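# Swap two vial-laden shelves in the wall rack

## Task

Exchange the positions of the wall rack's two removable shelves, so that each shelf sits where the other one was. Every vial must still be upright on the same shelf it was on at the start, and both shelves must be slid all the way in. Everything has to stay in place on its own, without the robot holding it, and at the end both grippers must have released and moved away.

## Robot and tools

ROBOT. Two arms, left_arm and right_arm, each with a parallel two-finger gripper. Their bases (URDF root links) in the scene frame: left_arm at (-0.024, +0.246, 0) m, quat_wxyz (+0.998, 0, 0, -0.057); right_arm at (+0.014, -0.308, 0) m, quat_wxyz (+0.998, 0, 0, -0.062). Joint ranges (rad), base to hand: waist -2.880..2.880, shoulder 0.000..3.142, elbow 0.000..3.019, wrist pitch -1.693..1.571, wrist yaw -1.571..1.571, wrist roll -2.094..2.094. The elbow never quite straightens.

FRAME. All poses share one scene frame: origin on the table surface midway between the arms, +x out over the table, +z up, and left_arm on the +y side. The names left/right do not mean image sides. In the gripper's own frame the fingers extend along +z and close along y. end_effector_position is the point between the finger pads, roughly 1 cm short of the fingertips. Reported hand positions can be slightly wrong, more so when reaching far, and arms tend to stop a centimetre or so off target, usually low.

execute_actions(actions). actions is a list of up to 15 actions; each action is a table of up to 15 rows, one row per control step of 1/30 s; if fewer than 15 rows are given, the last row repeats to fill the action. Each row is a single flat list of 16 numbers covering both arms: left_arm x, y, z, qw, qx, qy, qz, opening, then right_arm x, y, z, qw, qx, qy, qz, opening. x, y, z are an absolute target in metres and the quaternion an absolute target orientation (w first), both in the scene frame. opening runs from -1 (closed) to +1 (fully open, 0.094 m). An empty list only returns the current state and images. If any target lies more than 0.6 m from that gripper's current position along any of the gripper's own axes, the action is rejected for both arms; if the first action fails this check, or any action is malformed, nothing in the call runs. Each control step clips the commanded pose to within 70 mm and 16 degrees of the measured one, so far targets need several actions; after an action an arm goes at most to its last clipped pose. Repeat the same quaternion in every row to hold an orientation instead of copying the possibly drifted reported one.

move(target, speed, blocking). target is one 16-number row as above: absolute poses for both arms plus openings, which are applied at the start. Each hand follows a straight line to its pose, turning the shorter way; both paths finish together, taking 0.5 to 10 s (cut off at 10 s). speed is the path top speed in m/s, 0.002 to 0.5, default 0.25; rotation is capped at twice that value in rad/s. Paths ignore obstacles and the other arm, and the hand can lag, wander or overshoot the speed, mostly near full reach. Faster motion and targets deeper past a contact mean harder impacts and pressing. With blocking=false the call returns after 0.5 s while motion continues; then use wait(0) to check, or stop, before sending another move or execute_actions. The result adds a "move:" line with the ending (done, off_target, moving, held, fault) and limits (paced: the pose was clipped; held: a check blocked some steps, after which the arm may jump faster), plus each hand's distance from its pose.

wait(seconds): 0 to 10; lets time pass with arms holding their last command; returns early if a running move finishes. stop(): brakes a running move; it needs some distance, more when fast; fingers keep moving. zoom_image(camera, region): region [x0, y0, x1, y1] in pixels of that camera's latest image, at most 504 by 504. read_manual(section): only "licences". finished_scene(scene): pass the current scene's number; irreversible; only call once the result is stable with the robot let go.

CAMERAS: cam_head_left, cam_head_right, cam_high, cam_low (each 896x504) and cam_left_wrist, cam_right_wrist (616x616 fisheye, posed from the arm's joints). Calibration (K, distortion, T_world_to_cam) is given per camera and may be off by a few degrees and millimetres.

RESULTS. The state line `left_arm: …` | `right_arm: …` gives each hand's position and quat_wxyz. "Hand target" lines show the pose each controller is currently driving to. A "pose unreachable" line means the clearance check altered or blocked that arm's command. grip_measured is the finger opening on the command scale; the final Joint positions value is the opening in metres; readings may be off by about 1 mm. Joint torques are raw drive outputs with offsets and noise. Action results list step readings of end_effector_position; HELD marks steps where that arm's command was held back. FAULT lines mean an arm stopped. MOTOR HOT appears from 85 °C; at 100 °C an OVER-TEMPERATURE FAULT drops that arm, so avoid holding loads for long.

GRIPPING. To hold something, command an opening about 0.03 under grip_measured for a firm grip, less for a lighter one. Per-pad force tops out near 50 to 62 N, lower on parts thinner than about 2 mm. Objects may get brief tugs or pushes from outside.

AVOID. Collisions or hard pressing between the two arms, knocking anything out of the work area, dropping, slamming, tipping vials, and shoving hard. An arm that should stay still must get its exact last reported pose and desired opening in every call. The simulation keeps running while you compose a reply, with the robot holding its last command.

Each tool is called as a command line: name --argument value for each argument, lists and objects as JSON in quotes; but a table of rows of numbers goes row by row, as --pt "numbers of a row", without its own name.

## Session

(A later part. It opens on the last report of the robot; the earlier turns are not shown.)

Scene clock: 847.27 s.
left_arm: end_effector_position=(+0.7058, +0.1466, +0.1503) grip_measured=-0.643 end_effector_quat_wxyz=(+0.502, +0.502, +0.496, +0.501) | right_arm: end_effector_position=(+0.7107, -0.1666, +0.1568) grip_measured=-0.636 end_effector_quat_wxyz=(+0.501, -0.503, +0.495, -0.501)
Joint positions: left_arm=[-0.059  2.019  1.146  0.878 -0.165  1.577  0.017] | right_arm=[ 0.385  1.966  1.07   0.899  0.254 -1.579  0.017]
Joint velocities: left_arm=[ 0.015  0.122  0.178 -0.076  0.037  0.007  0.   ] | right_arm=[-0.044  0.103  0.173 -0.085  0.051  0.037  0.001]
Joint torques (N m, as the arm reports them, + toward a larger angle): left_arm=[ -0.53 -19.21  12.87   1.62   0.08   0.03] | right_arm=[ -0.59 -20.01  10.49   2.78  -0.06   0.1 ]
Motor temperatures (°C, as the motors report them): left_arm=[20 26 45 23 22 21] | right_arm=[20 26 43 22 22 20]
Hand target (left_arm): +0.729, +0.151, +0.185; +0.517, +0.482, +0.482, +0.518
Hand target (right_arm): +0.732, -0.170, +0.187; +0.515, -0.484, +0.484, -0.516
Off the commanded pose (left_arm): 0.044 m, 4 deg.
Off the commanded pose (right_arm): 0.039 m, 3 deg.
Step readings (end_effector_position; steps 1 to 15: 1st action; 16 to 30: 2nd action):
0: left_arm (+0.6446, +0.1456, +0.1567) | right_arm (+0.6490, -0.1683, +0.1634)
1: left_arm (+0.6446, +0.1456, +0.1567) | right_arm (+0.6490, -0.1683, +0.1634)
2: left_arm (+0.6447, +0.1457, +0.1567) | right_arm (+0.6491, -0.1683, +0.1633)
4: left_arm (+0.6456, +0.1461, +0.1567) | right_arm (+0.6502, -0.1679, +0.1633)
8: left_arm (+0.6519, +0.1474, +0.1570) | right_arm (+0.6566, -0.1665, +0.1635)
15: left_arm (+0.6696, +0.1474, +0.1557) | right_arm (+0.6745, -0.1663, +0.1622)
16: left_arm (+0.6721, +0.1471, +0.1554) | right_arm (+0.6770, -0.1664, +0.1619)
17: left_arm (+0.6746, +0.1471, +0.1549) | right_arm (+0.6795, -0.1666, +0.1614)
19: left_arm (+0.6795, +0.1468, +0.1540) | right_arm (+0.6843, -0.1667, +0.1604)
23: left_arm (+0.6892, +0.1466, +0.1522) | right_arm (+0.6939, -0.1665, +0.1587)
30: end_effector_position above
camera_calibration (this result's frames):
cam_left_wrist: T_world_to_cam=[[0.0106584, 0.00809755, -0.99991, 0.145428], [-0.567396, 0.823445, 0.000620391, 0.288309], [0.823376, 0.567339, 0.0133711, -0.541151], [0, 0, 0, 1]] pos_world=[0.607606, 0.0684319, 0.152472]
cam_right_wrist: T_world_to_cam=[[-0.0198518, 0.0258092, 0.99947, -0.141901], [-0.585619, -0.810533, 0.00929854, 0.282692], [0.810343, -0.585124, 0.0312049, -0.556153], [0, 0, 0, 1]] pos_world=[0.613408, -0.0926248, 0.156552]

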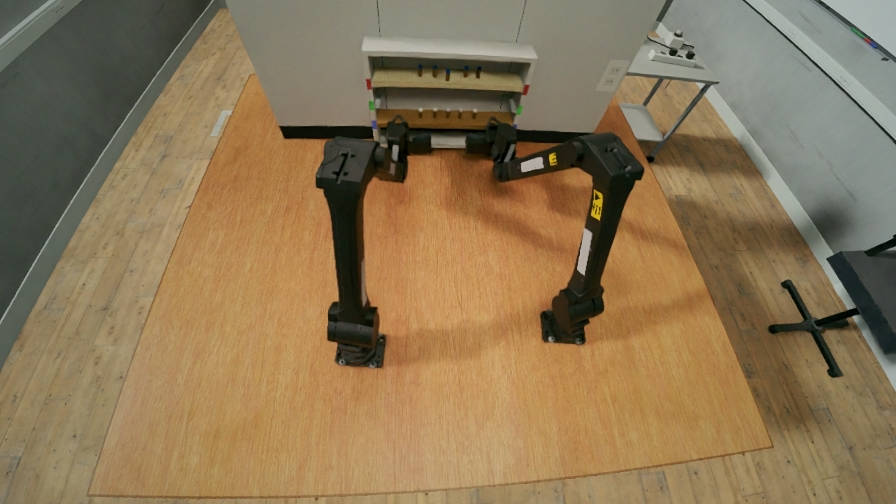

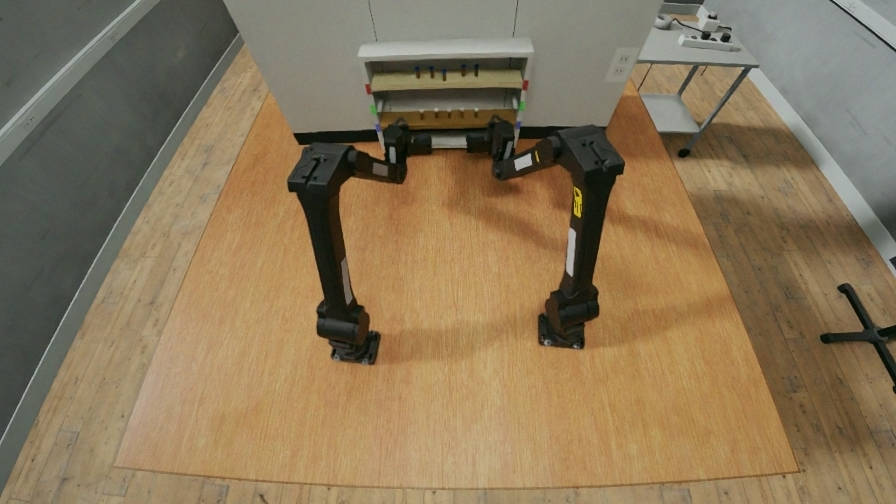

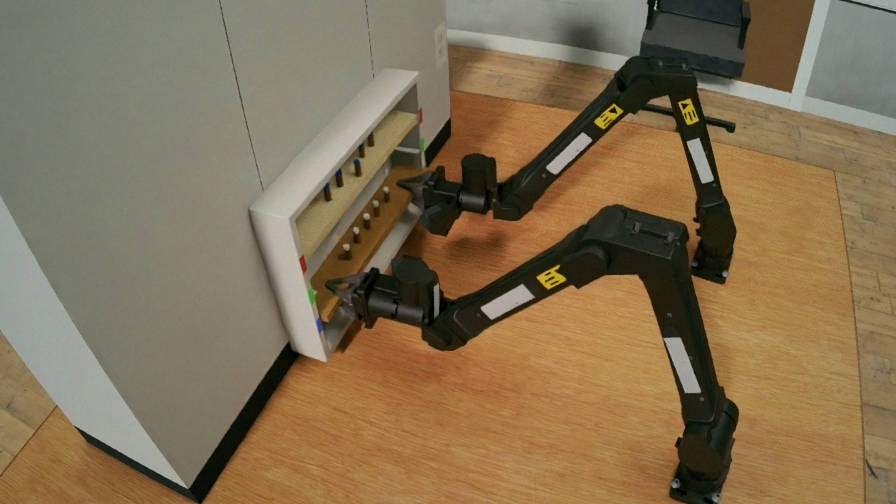

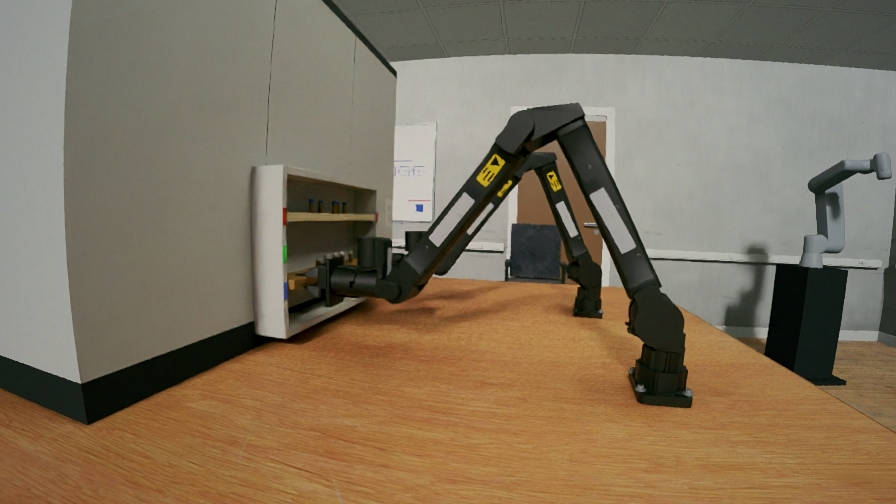

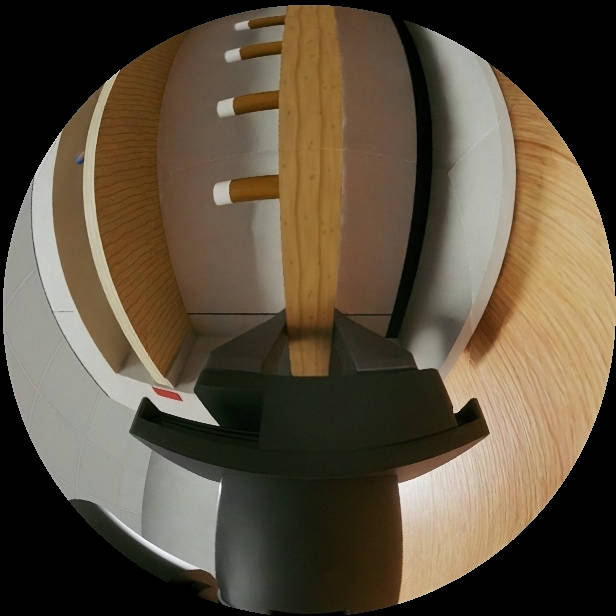

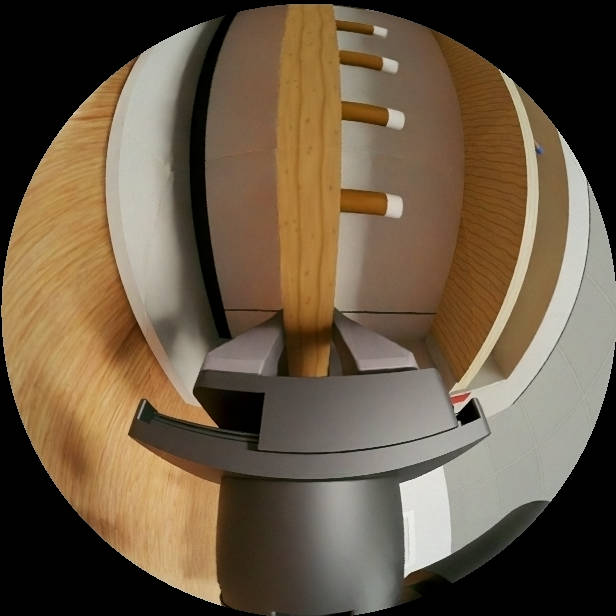

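execute_actions --actions '[[[0.7341,0.151,0.1833,0.518,0.482,0.482,0.518,-0.68,0.7371,-0.169,0.1848,0.516,-0.484,0.484,-0.516,-0.68],[0.7347,0.151,0.1825,0.518,0.482,0.482,0.518,-0.68,0.7377,-0.169,0.184,0.516,-0.484,0.484,-0.516,-0.68],[0.7353,0.151,0.1817,0.518,0.482,0.482,0.518,-0.68,0.7383,-0.169,0.1832,0.516,-0.484,0.484,-0.516,-0.68],[0.7359,0.151,0.1809,0.518,0.482,0.482,0.518,-0.68,0.7389,-0.169,0.1824,0.516,-0.484,0.484,-0.516,-0.68],[0.7365,0.151,0.1801,0.5175,0.4825,0.4825,0.5175,-0.68,0.7395,-0.169,0.1816,0.5155,-0.4845,0.4845,-0.5155,-0.68],[0.7371,0.151,0.1793,0.5175,0.4825,0.4825,0.5175,-0.68,0.7401,-0.169,0.1808,0.5155,-0.4845,0.4845,-0.5155,-0.68],[0.7377,0.151,0.1785,0.5175,0.4825,0.4825,0.5175,-0.68,0.7407,-0.169,0.180,0.5155,-0.4845,0.4845,-0.5155,-0.68],[0.7383,0.151,0.1777,0.5175,0.4825,0.4825,0.5175,-0.68,0.7413,-0.169,0.1792,0.5155,-0.4845,0.4845,-0.5155,-0.68],[0.7389,0.151,0.1769,0.517,0.483,0.483,0.517,-0.68,0.7419,-0.169,0.1784,0.515,-0.485,0.485,-0.515,-0.68],[0.7395,0.151,0.1761,0.517,0.483,0.483,0.517,-0.68,0.7425,-0.169,0.1776,0.515,-0.485,0.485,-0.515,-0.68],[0.7401,0.151,0.1754,0.517,0.483,0.483,0.517,-0.68,0.7431,-0.169,0.1769,0.515,-0.485,0.485,-0.515,-0.68],[0.7407,0.151,0.1747,0.517,0.483,0.483,0.517,-0.68,0.7437,-0.169,0.1762,0.515,-0.485,0.485,-0.515,-0.68],[0.7413,0.151,0.174,0.5165,0.4835,0.4835,0.5165,-0.68,0.7443,-0.169,0.1755,0.5145,-0.4855,0.4855,-0.5145,-0.68],[0.7419,0.151,0.1734,0.5165,0.4835,0.4835,0.5165,-0.68,0.7449,-0.169,0.1749,0.5145,-0.4855,0.4855,-0.5145,-0.68],[0.7425,0.151,0.1728,0.5165,0.4835,0.4835,0.5165,-0.68,0.7455,-0.169,0.1743,0.5145,-0.4855,0.4855,-0.5145,-0.68]],[[0.7432,0.151,0.1722,0.516,0.484,0.484,0.516,-0.68,0.7462,-0.169,0.1737,0.514,-0.486,0.486,-0.514,-0.68],[0.7439,0.151,0.1716,0.516,0.484,0.484,0.516,-0.68,0.7469,-0.169,0.1731,0.514,-0.486,0.486,-0.514,-0.68],[0.7446,0.151,0.171,0.516,0.484,0.484,0.516,-0.68,0.7476,-0.169,0.1725,0.514,-0.486,0.486,-0.514,-0.68],[0.7453,0.151,0.1704,0.516,0.484,0.484,0.516,-0.68,0.7483,-0.169,0.1719,0.514,-0.486,0.486,-0.514,-0.68],[0.746,0.151,0.1698,0.5155,0.4845,0.4845,0.5155,-0.68,0.749,-0.169,0.1713,0.5135,-0.4865,0.4865,-0.5135,-0.68],[0.7467,0.151,0.1692,0.5155,0.4845,0.4845,0.5155,-0.68,0.7497,-0.169,0.1707,0.5135,-0.4865,0.4865,-0.5135,-0.68],[0.7474,0.151,0.1686,0.5155,0.4845,0.4845,0.5155,-0.68,0.7504,-0.169,0.1701,0.5135,-0.4865,0.4865,-0.5135,-0.68],[0.7481,0.151,0.168,0.515,0.485,0.485,0.515,-0.68,0.7511,-0.169,0.1695,0.513,-0.487,0.487,-0.513,-0.68],[0.7488,0.151,0.168,0.515,0.485,0.485,0.515,-0.68,0.7518,-0.169,0.1695,0.513,-0.487,0.487,-0.513,-0.68],[0.7495,0.151,0.168,0.515,0.485,0.485,0.515,-0.68,0.7525,-0.169,0.1695,0.513,-0.487,0.487,-0.513,-0.68],[0.7502,0.151,0.168,0.515,0.485,0.485,0.515,-0.68,0.7532,-0.169,0.1695,0.513,-0.487,0.487,-0.513,-0.68],[0.7509,0.151,0.168,0.515,0.485,0.485,0.515,-0.68,0.7539,-0.169,0.1695,0.513,-0.487,0.487,-0.513,-0.68],[0.7516,0.151,0.168,0.515,0.485,0.485,0.515,-0.68,0.7546,-0.169,0.1695,0.513,-0.487,0.487,-0.513,-0.68],[0.7523,0.151,0.168,0.515,0.485,0.485,0.515,-0.68,0.7553,-0.169,0.1695,0.513,-0.487,0.487,-0.513,-0.68],[0.753,0.151,0.168,0.515,0.485,0.485,0.515,-0.68,0.756,-0.169,0.1695,0.513,-0.487,0.487,-0.513,-0.68]]]'

Scene clock: 887.40 s.
left_arm: end_effector_position=(+0.7252, +0.1467, +0.1393) grip_measured=-0.643 end_effector_quat_wxyz=(+0.501, +0.503, +0.496, +0.500) | right_arm: end_effector_position=(+0.7299, -0.1659, +0.1453) grip_measured=-0.636 end_effector_quat_wxyz=(+0.500, -0.503, +0.496, -0.500)
Joint positions: left_arm=[-0.054  2.073  1.208  0.867 -0.16   1.577  0.017] | right_arm=[ 0.377  2.02   1.13   0.892  0.246 -1.579  0.017]
Joint velocities: left_arm=[-0.005 -0.005 -0.012 -0.002  0.037 -0.022 -0.001] | right_arm=[ 0.005 -0.005 -0.007  0.017  0.081 -0.022  0.   ]
Joint torques (N m, as the arm reports them, + toward a larger angle): left_arm=[ -0.62 -18.46  14.13   1.38   0.08  -0.01] | right_arm=[ -0.41 -19.98  11.32   2.3   -0.13   0.11]
Motor temperatures (°C, as the motors report them): left_arm=[20 27 47 23 21 21] | right_arm=[20 27 44 22 22 20]
Hand target (left_arm): +0.749, +0.151, +0.169; +0.514, +0.485, +0.485, +0.515
Hand target (right_arm): +0.752, -0.170, +0.170; +0.513, -0.487, +0.487, -0.513
Off the commanded pose (left_arm): 0.040 m, 3 deg.
Off the commanded pose (right_arm): 0.036 m, 3 deg.
Step readings (end_effector_position; steps 1 to 15: 1st action; 16 to 30: 2nd action):
0: left_arm (+0.7091, +0.1465, +0.1495) | right_arm (+0.7138, -0.1667, +0.1559)
1: left_arm (+0.7091, +0.1464, +0.1493) | right_arm (+0.7138, -0.1667, +0.1559)
2: left_arm (+0.7092, +0.1463, +0.1492) | right_arm (+0.7139, -0.1667, +0.1558)
4: left_arm (+0.7100, +0.1465, +0.1486) | right_arm (+0.7145, -0.1665, +0.1551)
8: left_arm (+0.7128, +0.1467, +0.1458) | right_arm (+0.7173, -0.1661, +0.1525)
15: left_arm (+0.7168, +0.1467, +0.1399) | right_arm (+0.7215, -0.1661, +0.1456)
16: left_arm (+0.7174, +0.1466, +0.1397) | right_arm (+0.7223, -0.1661, +0.1461)
17: left_arm (+0.7181, +0.1468, +0.1400) | right_arm (+0.7230, -0.1662, +0.1466)
19: left_arm (+0.7196, +0.1467, +0.1397) | right_arm (+0.7243, -0.1660, +0.1465)
23: left_arm (+0.7229, +0.1466, +0.1394) | right_arm (+0.7277, -0.1661, +0.1454)
30: end_effector_position above
camera_calibration (this result's frames):
cam_left_wrist: T_world_to_cam=[[0.00840255, 0.00850571, -0.999929, 0.13574], [-0.567707, 0.823227, 0.00223211, 0.299283], [0.823188, 0.567648, 0.011746, -0.556704], [0, 0, 0, 1]] pos_world=[0.627036, 0.0684797, 0.141601]
cam_right_wrist: T_world_to_cam=[[-0.0172666, 0.0265178, 0.999499, -0.13184], [-0.585902, -0.810302, 0.0113766, 0.294544], [0.810198, -0.585412, 0.029528, -0.570719], [0, 0, 0, 1]] pos_world=[0.632693, -0.0919404, 0.145275]

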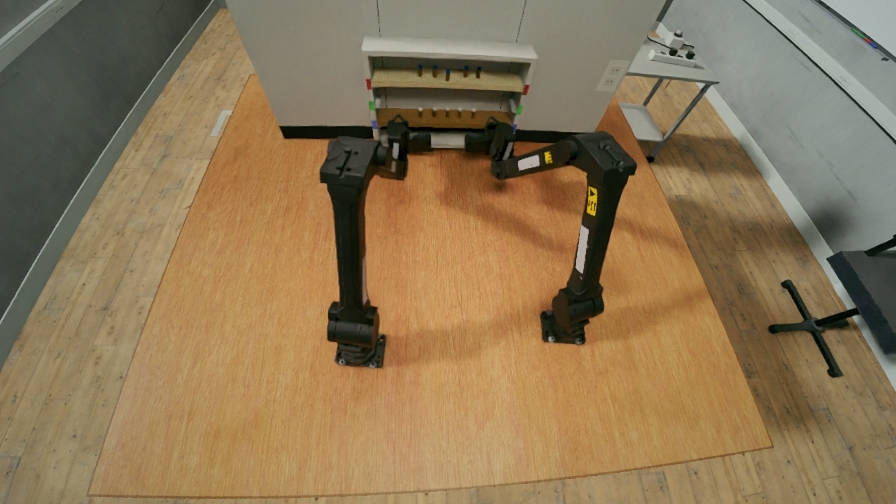

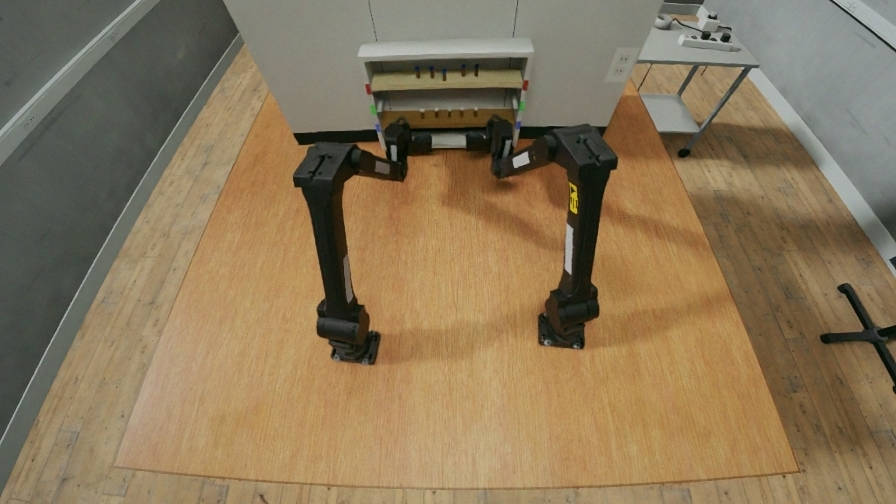

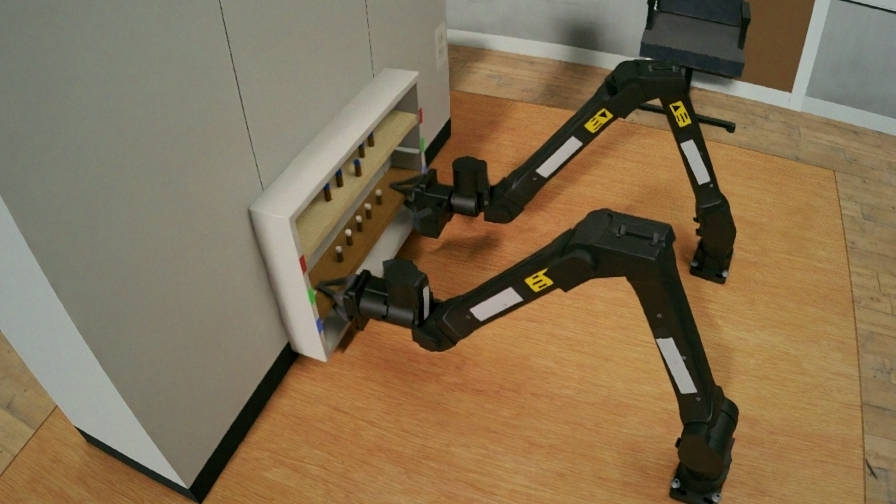

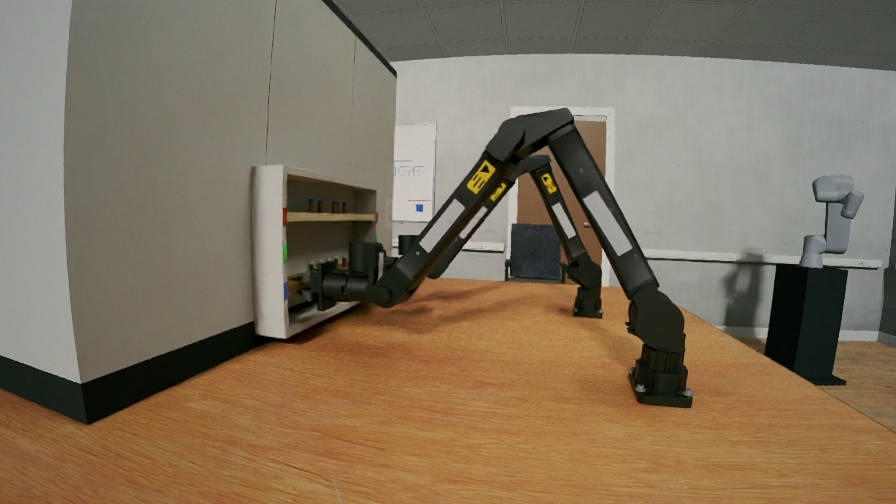

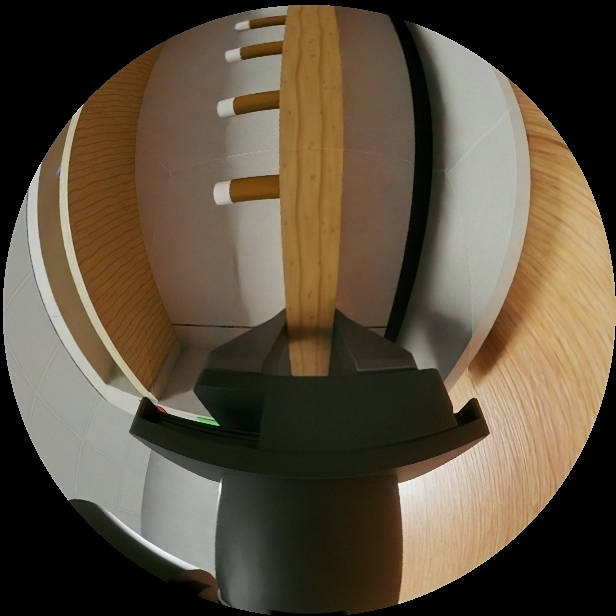

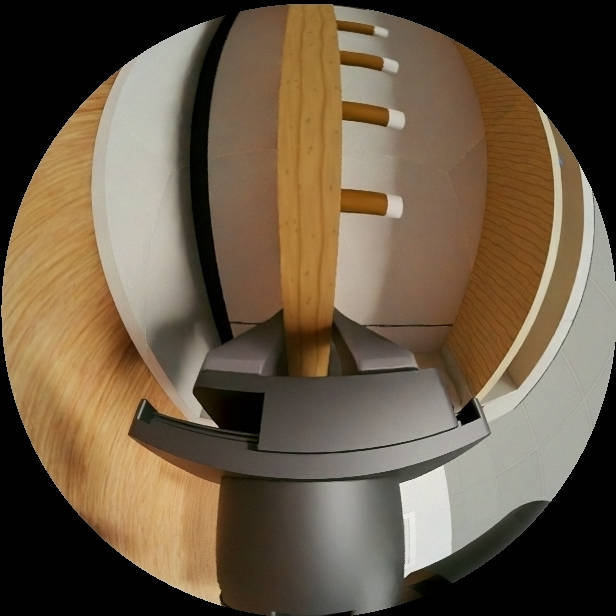

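execute_actions --actions '[[[0.754,0.151,0.168,0.515,0.485,0.485,0.515,-0.68,0.757,-0.169,0.1695,0.513,-0.487,0.487,-0.513,-0.68],[0.755,0.151,0.168,0.515,0.485,0.485,0.515,-0.68,0.758,-0.169,0.1695,0.513,-0.487,0.487,-0.513,-0.68],[0.756,0.151,0.168,0.515,0.485,0.485,0.515,-0.68,0.759,-0.169,0.1695,0.513,-0.487,0.487,-0.513,-0.68],[0.757,0.151,0.168,0.515,0.485,0.485,0.515,-0.68,0.760,-0.169,0.1695,0.513,-0.487,0.487,-0.513,-0.68],[0.757,0.151,0.168,0.515,0.485,0.485,0.515,-0.68,0.760,-0.169,0.1695,0.513,-0.487,0.487,-0.513,-0.68],[0.757,0.151,0.168,0.515,0.485,0.485,0.515,-0.68,0.760,-0.169,0.1695,0.513,-0.487,0.487,-0.513,-0.68],[0.757,0.151,0.168,0.515,0.485,0.485,0.515,-0.68,0.760,-0.169,0.1695,0.513,-0.487,0.487,-0.513,-0.68],[0.754,0.1505,0.1668,0.5145,0.4855,0.4855,0.5145,-0.68,0.7575,-0.1688,0.168,0.5125,-0.4875,0.4875,-0.5125,-0.68],[0.751,0.150,0.1656,0.514,0.486,0.486,0.514,-0.68,0.755,-0.1686,0.1665,0.512,-0.488,0.488,-0.512,-0.68],[0.748,0.1497,0.1644,0.5135,0.4865,0.4865,0.5135,-0.68,0.7525,-0.1684,0.165,0.5115,-0.4885,0.4885,-0.5115,-0.68],[0.745,0.1494,0.1632,0.513,0.487,0.487,0.513,-0.68,0.750,-0.1682,0.1635,0.511,-0.489,0.489,-0.511,-0.68],[0.742,0.149,0.162,0.512,0.488,0.488,0.512,-0.68,0.747,-0.168,0.162,0.5105,-0.4895,0.4895,-0.5105,-0.68],[0.739,0.1487,0.1608,0.5115,0.4885,0.4885,0.5115,-0.68,0.744,-0.1678,0.1605,0.51,-0.49,0.49,-0.51,-0.68],[0.737,0.1485,0.1596,0.511,0.489,0.489,0.511,-0.68,0.742,-0.1676,0.1595,0.5095,-0.4905,0.4905,-0.5095,-0.68],[0.7355,0.1485,0.1585,0.5105,0.4895,0.4895,0.5105,-0.68,0.7405,-0.1675,0.1585,0.509,-0.491,0.491,-0.509,-0.68]]]'

Scene clock: 907.70 s.
left_arm: end_effector_position=(+0.7253, +0.1469, +0.1392) grip_measured=-0.643 end_effector_quat_wxyz=(+0.500, +0.502, +0.497, +0.500) | right_arm: end_effector_position=(+0.7300, -0.1660, +0.1453) grip_measured=-0.636 end_effector_quat_wxyz=(+0.500, -0.503, +0.496, -0.500)
Joint positions: left_arm=[-0.054  2.073  1.209  0.866 -0.161  1.577  0.017] | right_arm=[ 0.377  2.02   1.13   0.891  0.247 -1.578  0.017]
Joint velocities: left_arm=[ 0.005 -0.015  0.012  0.007 -0.022 -0.037 -0.001] | right_arm=[-0.015 -0.015  0.007 -0.017 -0.022  0.007  0.   ]
Joint torques (N m, as the arm reports them, + toward a larger angle): left_arm=[ -1.19 -19.5   10.1    2.07  -0.27  -0.04] | right_arm=[  0.45 -20.43   8.41   3.15   0.26   0.15]
Motor temperatures (°C, as the motors report them): left_arm=[20 27 48 23 22 21] | right_arm=[20 27 45 22 22 20]
Hand target (left_arm): +0.735, +0.149, +0.159; +0.510, +0.489, +0.489, +0.511
Hand target (right_arm): +0.740, -0.168, +0.159; +0.509, -0.491, +0.491, -0.509
Off the commanded pose (left_arm): 0.022 m, 2 deg.
Off the commanded pose (right_arm): 0.017 m, 2 deg.
Step readings (end_effector_position):
0: left_arm (+0.7252, +0.1467, +0.1393) | right_arm (+0.7299, -0.1659, +0.1453)
1: left_arm (+0.7253, +0.1467, +0.1395) | right_arm (+0.7299, -0.1659, +0.1453)
2: left_arm (+0.7253, +0.1467, +0.1394) | right_arm (+0.7299, -0.1659, +0.1452)
4: left_arm (+0.7253, +0.1467, +0.1392) | right_arm (+0.7300, -0.1659, +0.1453)
8: left_arm (+0.7253, +0.1467, +0.1392) | right_arm (+0.7300, -0.1659, +0.1453)
15: end_effector_position above
camera_calibration (this result's frames):
cam_left_wrist: T_world_to_cam=[[0.00764008, 0.00863951, -0.999933, 0.13618], [-0.568647, 0.822577, 0.00276233, 0.299903], [0.822546, 0.568588, 0.0111974, -0.556492], [0, 0, 0, 1]] pos_world=[0.627239, 0.0685453, 0.141574]
cam_right_wrist: T_world_to_cam=[[-0.0168744, 0.0262441, 0.999513, -0.132169], [-0.586515, -0.809859, 0.0113625, 0.295049], [0.809763, -0.586038, 0.0290585, -0.570587], [0, 0, 0, 1]] pos_world=[0.63286, -0.091969, 0.145332]

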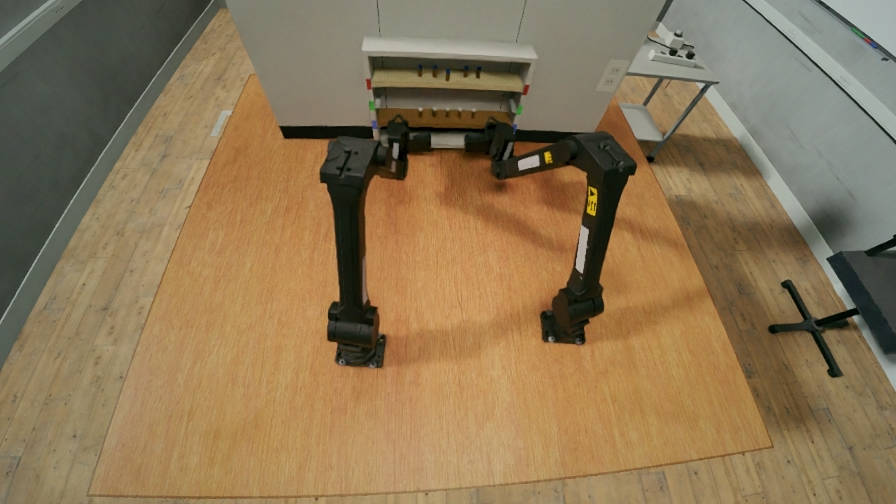

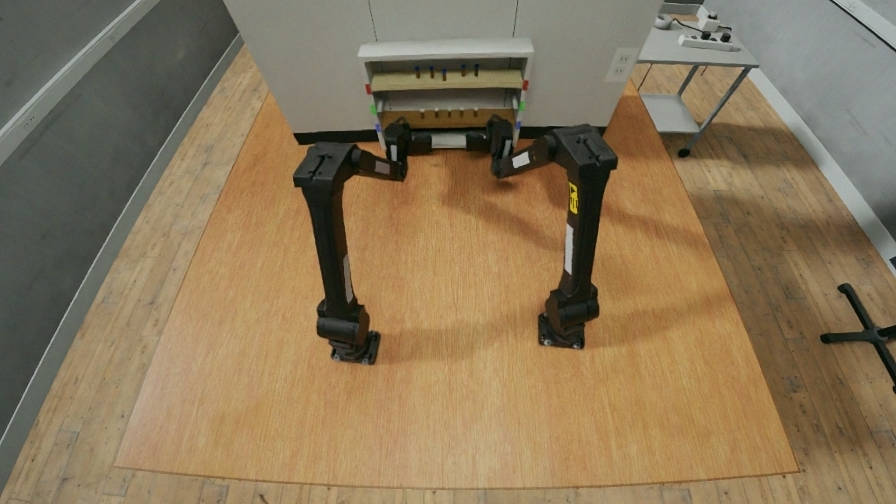

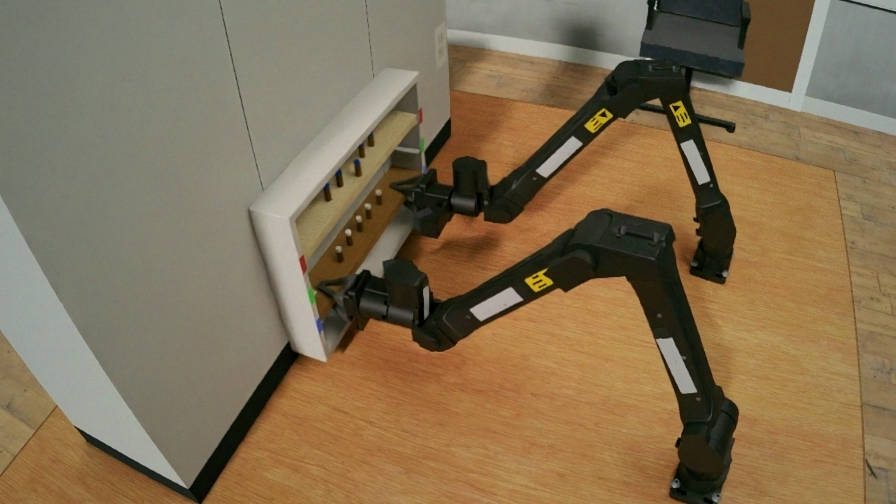

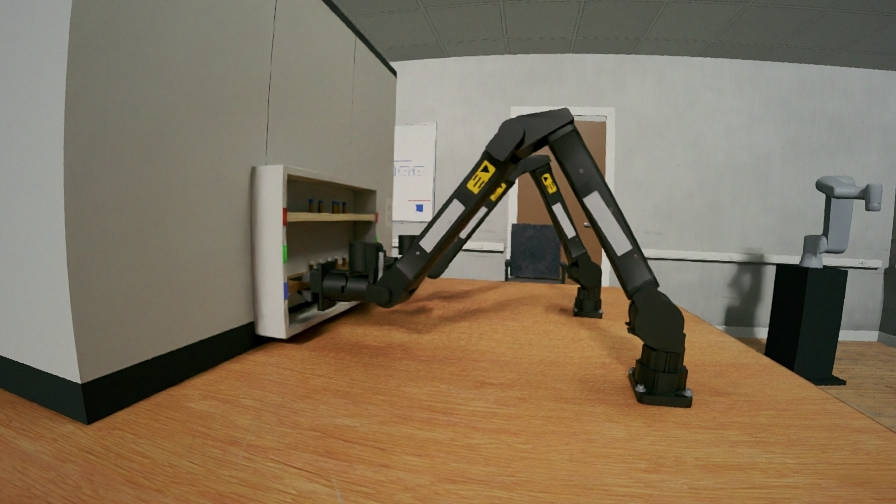

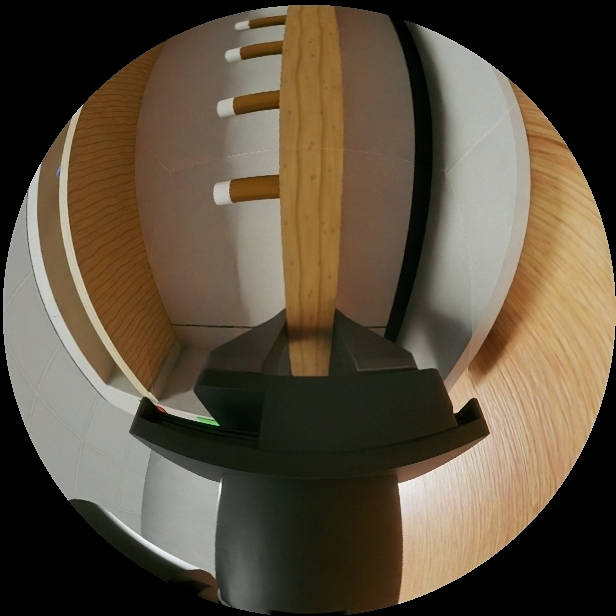

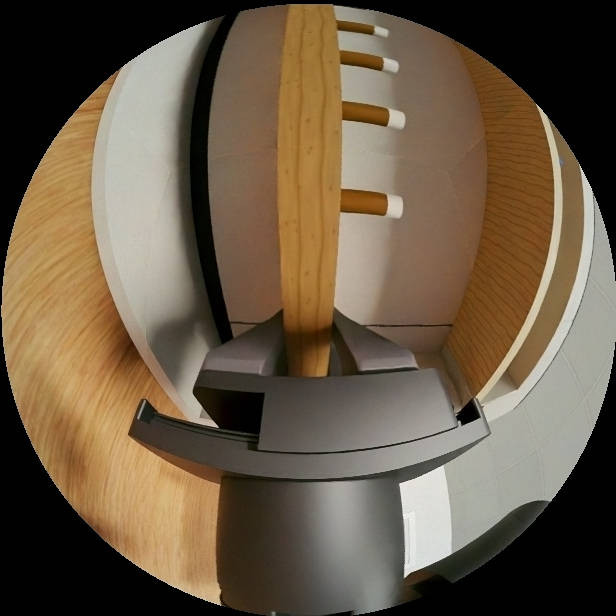

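execute_actions --actions '[[[0.7355,0.1485,0.1585,0.5105,0.4895,0.4895,0.5105,-0.65,0.7405,-0.1675,0.1585,0.509,-0.491,0.491,-0.509,-0.65],[0.7355,0.1485,0.1585,0.5105,0.4895,0.4895,0.5105,-0.63,0.7405,-0.1675,0.1585,0.509,-0.491,0.491,-0.509,-0.63],[0.7355,0.1485,0.1585,0.5105,0.4895,0.4895,0.5105,-0.60,0.7405,-0.1675,0.1585,0.509,-0.491,0.491,-0.509,-0.60],[0.7355,0.1485,0.1585,0.5105,0.4895,0.4895,0.5105,-0.55,0.7405,-0.1675,0.1585,0.509,-0.491,0.491,-0.509,-0.55],[0.7355,0.1485,0.1585,0.5105,0.4895,0.4895,0.5105,-0.5,0.7405,-0.1675,0.1585,0.509,-0.491,0.491,-0.509,-0.5],[0.7355,0.1485,0.1585,0.5105,0.4895,0.4895,0.5105,-0.3,0.7405,-0.1675,0.1585,0.509,-0.491,0.491,-0.509,-0.3],[0.7355,0.1485,0.1585,0.5105,0.4895,0.4895,0.5105,0.0,0.7405,-0.1675,0.1585,0.509,-0.491,0.491,-0.509,0.0],[0.7355,0.1485,0.1585,0.5105,0.4895,0.4895,0.5105,0.3,0.7405,-0.1675,0.1585,0.509,-0.491,0.491,-0.509,0.3],[0.7355,0.1485,0.1585,0.5105,0.4895,0.4895,0.5105,0.3,0.7405,-0.1675,0.1585,0.509,-0.491,0.491,-0.509,0.3],[0.733,0.148,0.1605,0.511,0.489,0.489,0.511,0.3,0.738,-0.1672,0.1577,0.5085,-0.4915,0.4915,-0.5085,0.3],[0.730,0.1475,0.1625,0.5115,0.4885,0.4885,0.5115,0.3,0.735,-0.167,0.157,0.508,-0.492,0.492,-0.508,0.3],[0.727,0.147,0.1645,0.512,0.488,0.488,0.512,0.3,0.732,-0.1668,0.1562,0.5075,-0.4925,0.4925,-0.5075,0.3],[0.724,0.1465,0.1665,0.5125,0.4875,0.4875,0.5125,0.3,0.729,-0.1665,0.1555,0.507,-0.493,0.493,-0.507,0.3],[0.721,0.146,0.1685,0.513,0.487,0.487,0.513,0.3,0.726,-0.1662,0.1547,0.5065,-0.4935,0.4935,-0.5065,0.3],[0.718,0.146,0.170,0.513,0.487,0.487,0.513,0.3,0.723,-0.166,0.154,0.506,-0.494,0.494,-0.506,0.3]],[[0.714,0.146,0.170,0.513,0.487,0.487,0.513,0.3,0.719,-0.166,0.154,0.506,-0.494,0.494,-0.506,0.3],[0.710,0.146,0.170,0.513,0.487,0.487,0.513,0.3,0.715,-0.166,0.154,0.506,-0.494,0.494,-0.506,0.3],[0.7055,0.146,0.170,0.513,0.487,0.487,0.513,0.3,0.7105,-0.166,0.154,0.506,-0.494,0.494,-0.506,0.3],[0.701,0.146,0.170,0.513,0.487,0.487,0.513,0.3,0.706,-0.166,0.154,0.506,-0.494,0.494,-0.506,0.3],[0.696,0.146,0.170,0.513,0.487,0.487,0.513,0.3,0.701,-0.166,0.154,0.506,-0.494,0.494,-0.506,0.3],[0.691,0.146,0.170,0.513,0.487,0.487,0.513,0.3,0.696,-0.166,0.154,0.506,-0.494,0.494,-0.506,0.3],[0.686,0.146,0.170,0.513,0.487,0.487,0.513,0.3,0.691,-0.166,0.154,0.506,-0.494,0.494,-0.506,0.3],[0.681,0.146,0.170,0.513,0.487,0.487,0.513,0.3,0.686,-0.166,0.154,0.506,-0.494,0.494,-0.506,0.3],[0.676,0.146,0.170,0.513,0.487,0.487,0.513,0.3,0.681,-0.166,0.154,0.506,-0.494,0.494,-0.506,0.3],[0.671,0.146,0.170,0.513,0.487,0.487,0.513,0.3,0.676,-0.166,0.154,0.506,-0.494,0.494,-0.506,0.3],[0.666,0.146,0.170,0.513,0.487,0.487,0.513,0.3,0.671,-0.166,0.154,0.506,-0.494,0.494,-0.506,0.3],[0.661,0.146,0.170,0.513,0.487,0.487,0.513,0.3,0.666,-0.166,0.154,0.506,-0.494,0.494,-0.506,0.3],[0.656,0.146,0.170,0.513,0.487,0.487,0.513,0.3,0.661,-0.166,0.154,0.506,-0.494,0.494,-0.506,0.3],[0.651,0.146,0.170,0.513,0.487,0.487,0.513,0.3,0.656,-0.166,0.154,0.506,-0.494,0.494,-0.506,0.3],[0.646,0.146,0.170,0.513,0.487,0.487,0.513,0.3,0.651,-0.166,0.154,0.506,-0.494,0.494,-0.506,0.3]],[[0.640,0.147,0.172,0.513,0.487,0.487,0.513,0.3,0.645,-0.167,0.156,0.506,-0.494,0.494,-0.506,0.3],[0.634,0.148,0.175,0.513,0.487,0.487,0.513,0.3,0.639,-0.169,0.159,0.506,-0.494,0.494,-0.506,0.3],[0.627,0.149,0.178,0.513,0.487,0.487,0.513,0.3,0.632,-0.171,0.162,0.506,-0.494,0.494,-0.506,0.3],[0.620,0.151,0.182,0.513,0.487,0.487,0.513,0.3,0.625,-0.173,0.166,0.506,-0.494,0.494,-0.506,0.3],[0.613,0.153,0.186,0.513,0.487,0.487,0.513,0.3,0.618,-0.176,0.170,0.506,-0.494,0.494,-0.506,0.3],[0.606,0.155,0.190,0.513,0.487,0.487,0.513,0.3,0.611,-0.179,0.174,0.506,-0.494,0.494,-0.506,0.3],[0.599,0.157,0.194,0.513,0.487,0.487,0.513,0.3,0.604,-0.182,0.178,0.506,-0.494,0.494,-0.506,0.3],[0.592,0.159,0.198,0.513,0.487,0.487,0.513,0.3,0.597,-0.185,0.182,0.506,-0.494,0.494,-0.506,0.3],[0.585,0.161,0.202,0.513,0.487,0.487,0.513,0.3,0.590,-0.188,0.186,0.506,-0.494,0.494,-0.506,0.3],[0.578,0.163,0.206,0.513,0.487,0.487,0.513,0.3,0.583,-0.191,0.190,0.506,-0.494,0.494,-0.506,0.3],[0.571,0.165,0.210,0.513,0.487,0.487,0.513,0.3,0.576,-0.194,0.194,0.506,-0.494,0.494,-0.506,0.3],[0.564,0.167,0.214,0.513,0.487,0.487,0.513,0.3,0.569,-0.197,0.198,0.506,-0.494,0.494,-0.506,0.3],[0.557,0.169,0.218,0.513,0.487,0.487,0.513,0.3,0.562,-0.200,0.202,0.506,-0.494,0.494,-0.506,0.3],[0.550,0.171,0.222,0.513,0.487,0.487,0.513,0.3,0.555,-0.203,0.206,0.506,-0.494,0.494,-0.506,0.3],[0.543,0.173,0.226,0.513,0.487,0.487,0.513,0.3,0.548,-0.206,0.210,0.506,-0.494,0.494,-0.506,0.3]],[[0.536,0.175,0.230,0.513,0.487,0.487,0.513,0.3,0.541,-0.209,0.214,0.506,-0.494,0.494,-0.506,0.3],[0.529,0.177,0.234,0.513,0.487,0.487,0.513,0.3,0.534,-0.212,0.218,0.506,-0.494,0.494,-0.506,0.3],[0.522,0.179,0.238,0.513,0.487,0.487,0.513,0.3,0.527,-0.215,0.222,0.506,-0.494,0.494,-0.506,0.3],[0.515,0.181,0.242,0.513,0.487,0.487,0.513,0.3,0.520,-0.218,0.226,0.506,-0.494,0.494,-0.506,0.3],[0.508,0.183,0.246,0.513,0.487,0.487,0.513,0.3,0.513,-0.221,0.230,0.506,-0.494,0.494,-0.506,0.3],[0.501,0.185,0.250,0.513,0.487,0.487,0.513,0.3,0.506,-0.224,0.234,0.506,-0.494,0.494,-0.506,0.3],[0.494,0.187,0.254,0.513,0.487,0.487,0.513,0.3,0.499,-0.227,0.238,0.506,-0.494,0.494,-0.506,0.3],[0.487,0.189,0.258,0.513,0.487,0.487,0.513,0.3,0.492,-0.230,0.242,0.506,-0.494,0.494,-0.506,0.3],[0.481,0.190,0.262,0.513,0.487,0.487,0.513,0.3,0.486,-0.232,0.246,0.506,-0.494,0.494,-0.506,0.3],[0.476,0.191,0.265,0.513,0.487,0.487,0.513,0.3,0.481,-0.234,0.249,0.506,-0.494,0.494,-0.506,0.3],[0.472,0.192,0.267,0.513,0.487,0.487,0.513,0.3,0.477,-0.236,0.251,0.506,-0.494,0.494,-0.506,0.3],[0.469,0.192,0.269,0.513,0.487,0.487,0.513,0.3,0.474,-0.237,0.253,0.506,-0.494,0.494,-0.506,0.3],[0.467,0.192,0.270,0.513,0.487,0.487,0.513,0.3,0.472,-0.238,0.254,0.506,-0.494,0.494,-0.506,0.3]]]'

Scene clock: 969.07 s.
left_arm: end_effector_position=(+0.4681, +0.1901, +0.2725) grip_measured=+0.298 end_effector_quat_wxyz=(+0.520, +0.480, +0.482, +0.516) | right_arm: end_effector_position=(+0.4734, -0.2335, +0.2666) grip_measured=+0.297 end_effector_quat_wxyz=(+0.519, -0.483, +0.485, -0.512)
Joint positions: left_arm=[-0.055  1.256  0.517  0.813 -0.165  1.577  0.061] | right_arm=[ 0.375  1.176  0.445  0.796  0.246 -1.578  0.061]
Joint velocities: left_arm=[-0.005 -0.308 -0.022 -0.159 -0.022  0.007 -0.   ] | right_arm=[-0.024 -0.317 -0.037 -0.188 -0.007  0.022 -0.001]
Joint torques (N m, as the arm reports them, + toward a larger angle): left_arm=[-1.37 -7.07  8.32  1.12  0.05 -0.03] | right_arm=[-0.8  -4.58  6.3   2.08 -0.04  0.16]
Motor temperatures (°C, as the motors report them): left_arm=[20 27 44 23 21 21] | right_arm=[20 27 41 22 22 20]
Hand target (left_arm): +0.467, +0.193, +0.269; +0.513, +0.487, +0.487, +0.513
Hand target (right_arm): +0.471, -0.238, +0.253; +0.506, -0.494, +0.494, -0.506
Off the commanded pose (left_arm): 0.003 m, 1 deg.
Off the commanded pose (right_arm): 0.013 m, 2 deg.
Step readings (end_effector_position; steps 1 to 15: 1st action; 16 to 30: 2nd action; 31 to 45: 3rd action; 46 to 60: 4th action):
0: left_arm (+0.7253, +0.1469, +0.1392) | right_arm (+0.7300, -0.1660, +0.1453)
1: left_arm (+0.7253, +0.1469, +0.1392) | right_arm (+0.7300, -0.1660, +0.1453)
2: left_arm (+0.7253, +0.1469, +0.1392) | right_arm (+0.7300, -0.1660, +0.1453)
4: left_arm (+0.7253, +0.1469, +0.1392) | right_arm (+0.7300, -0.1660, +0.1453)
8: left_arm (+0.7253, +0.1469, +0.1392) | right_arm (+0.7300, -0.1660, +0.1453)
15: left_arm (+0.7247, +0.1480, +0.1392) | right_arm (+0.7298, -0.1671, +0.1462)
16: left_arm (+0.7230, +0.1485, +0.1386) | right_arm (+0.7288, -0.1677, +0.1467)
17: left_arm (+0.7204, +0.1491, +0.1376) | right_arm (+0.7266, -0.1685, +0.1466)
19: left_arm (+0.7130, +0.1508, +0.1357) | right_arm (+0.7200, -0.1709, +0.1462)
23: left_arm (+0.6940, +0.1541, +0.1332) | right_arm (+0.7014, -0.1754, +0.1445)
30: left_arm (+0.6588, +0.1540, +0.1369) | right_arm (+0.6661, -0.1735, +0.1456)
31: left_arm (+0.6537, +0.1536, +0.1378) | right_arm (+0.6610, -0.1730, +0.1460)
32: left_arm (+0.6484, +0.1532, +0.1386) | right_arm (+0.6554, -0.1724, +0.1462)
34: left_arm (+0.6365, +0.1530, +0.1406) | right_arm (+0.6428, -0.1726, +0.1472)
38: left_arm (+0.6089, +0.1573, +0.1521) | right_arm (+0.6146, -0.1801, +0.1590)
45: left_arm (+0.5598, +0.1655, +0.2009) | right_arm (+0.5642, -0.1938, +0.2049)
46: left_arm (+0.5527, +0.1666, +0.2087) | right_arm (+0.5571, -0.1961, +0.2104)
47: left_arm (+0.5455, +0.1680, +0.2153) | right_arm (+0.5499, -0.1984, +0.2156)
49: left_arm (+0.5313, +0.1710, +0.2277) | right_arm (+0.5359, -0.2040, +0.2244)
53: left_arm (+0.5030, +0.1794, +0.2457) | right_arm (+0.5082, -0.2173, +0.2394)
60: end_effector_position above
camera_calibration (this result's frames):
cam_left_wrist: T_world_to_cam=[[0.0797376, -0.00360897, -0.996809, 0.238788], [-0.569189, 0.820775, -0.0485027, 0.132214], [0.818331, 0.571241, 0.0633924, -0.383764], [0, 0, 0, 1]] pos_world=[0.370261, 0.111565, 0.268767]
cam_right_wrist: T_world_to_cam=[[-0.0784561, 0.0104348, 0.996863, -0.229793], [-0.586629, -0.808978, -0.0377014, 0.101902], [0.806047, -0.587746, 0.0695906, -0.415321], [0, 0, 0, 1]] pos_world=[0.376518, -0.159269, 0.261817]

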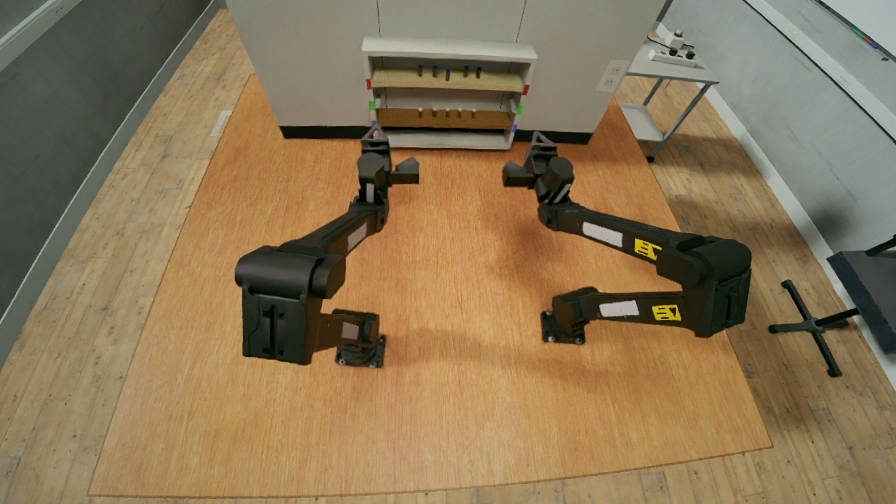

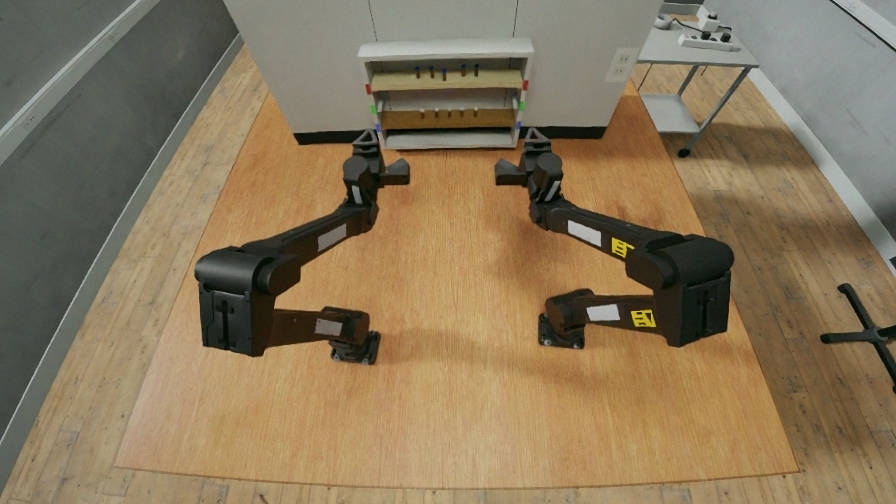

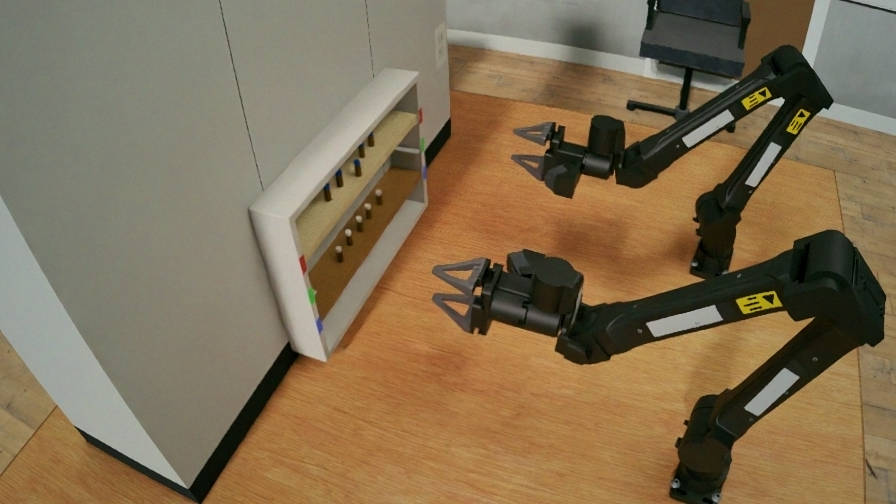

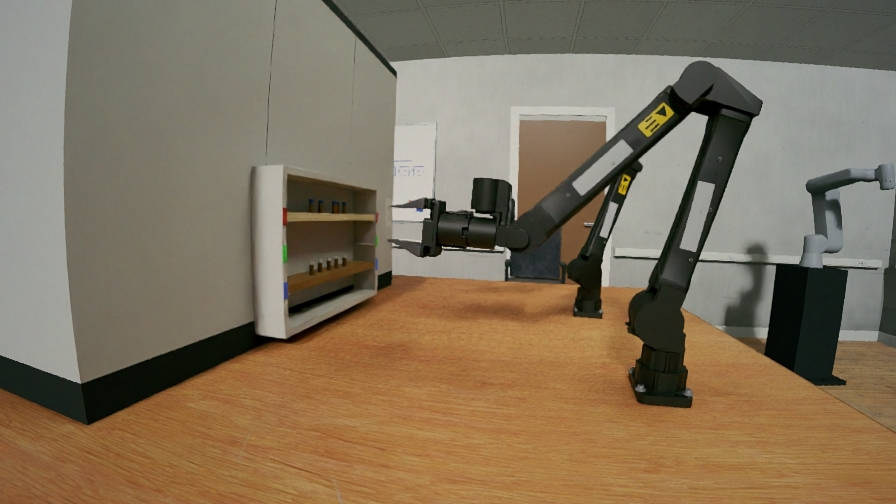

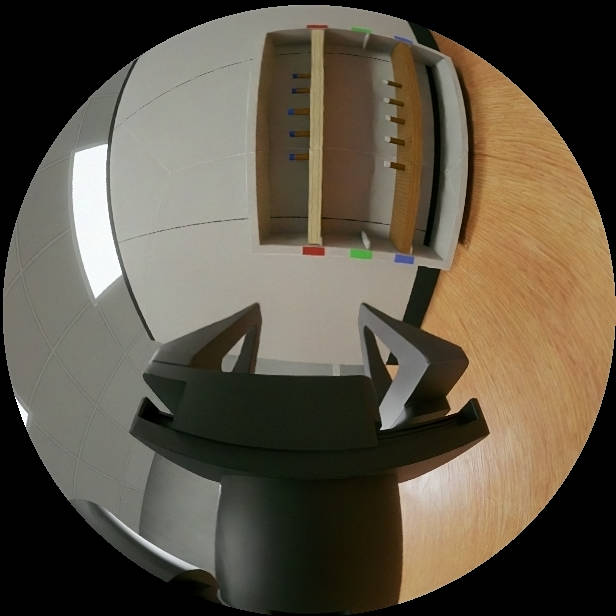

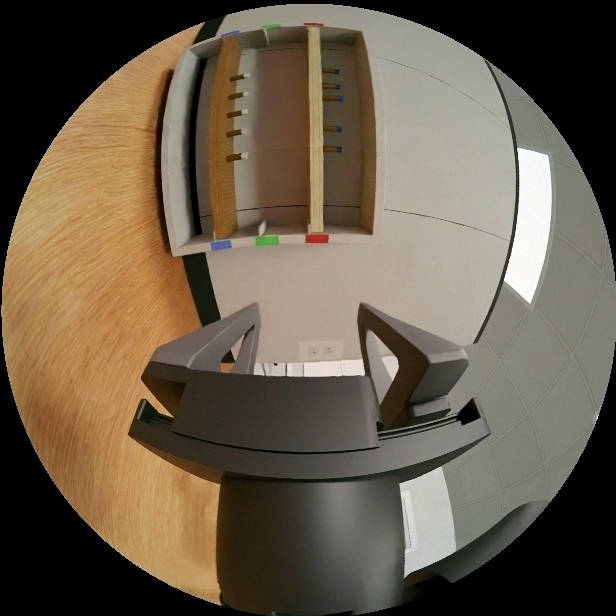

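zoom_image --camera "cam_high" --region '[280, 80, 450, 350]'

zoom_image --camera "cam_head_right" --region '[350, 35, 545, 155]'

Region (280, 80, 450, 350) of cam_high's 896x504 image, scaled by 1.867, with more detail than that image has; it fills the left 317 columns of this view, and the rest is white.

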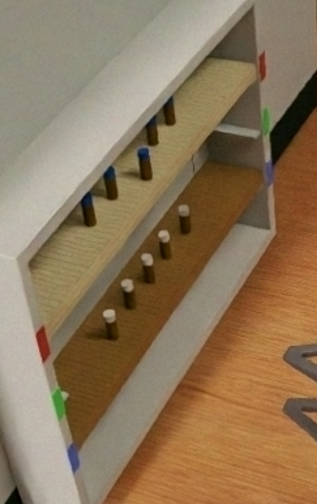

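Region (350, 35, 545, 155) of cam_head_right's 896x504 image, scaled by 2.585, with more detail than that image has; it fills the top 310 rows of this view, and the rest is white.

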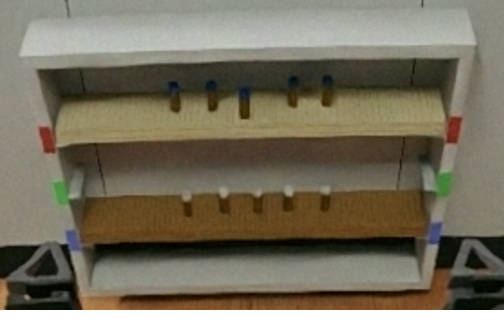

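Both shelves are flush and all vials are standing.

finished_scene --scene 2

The scene is finished: the task was done.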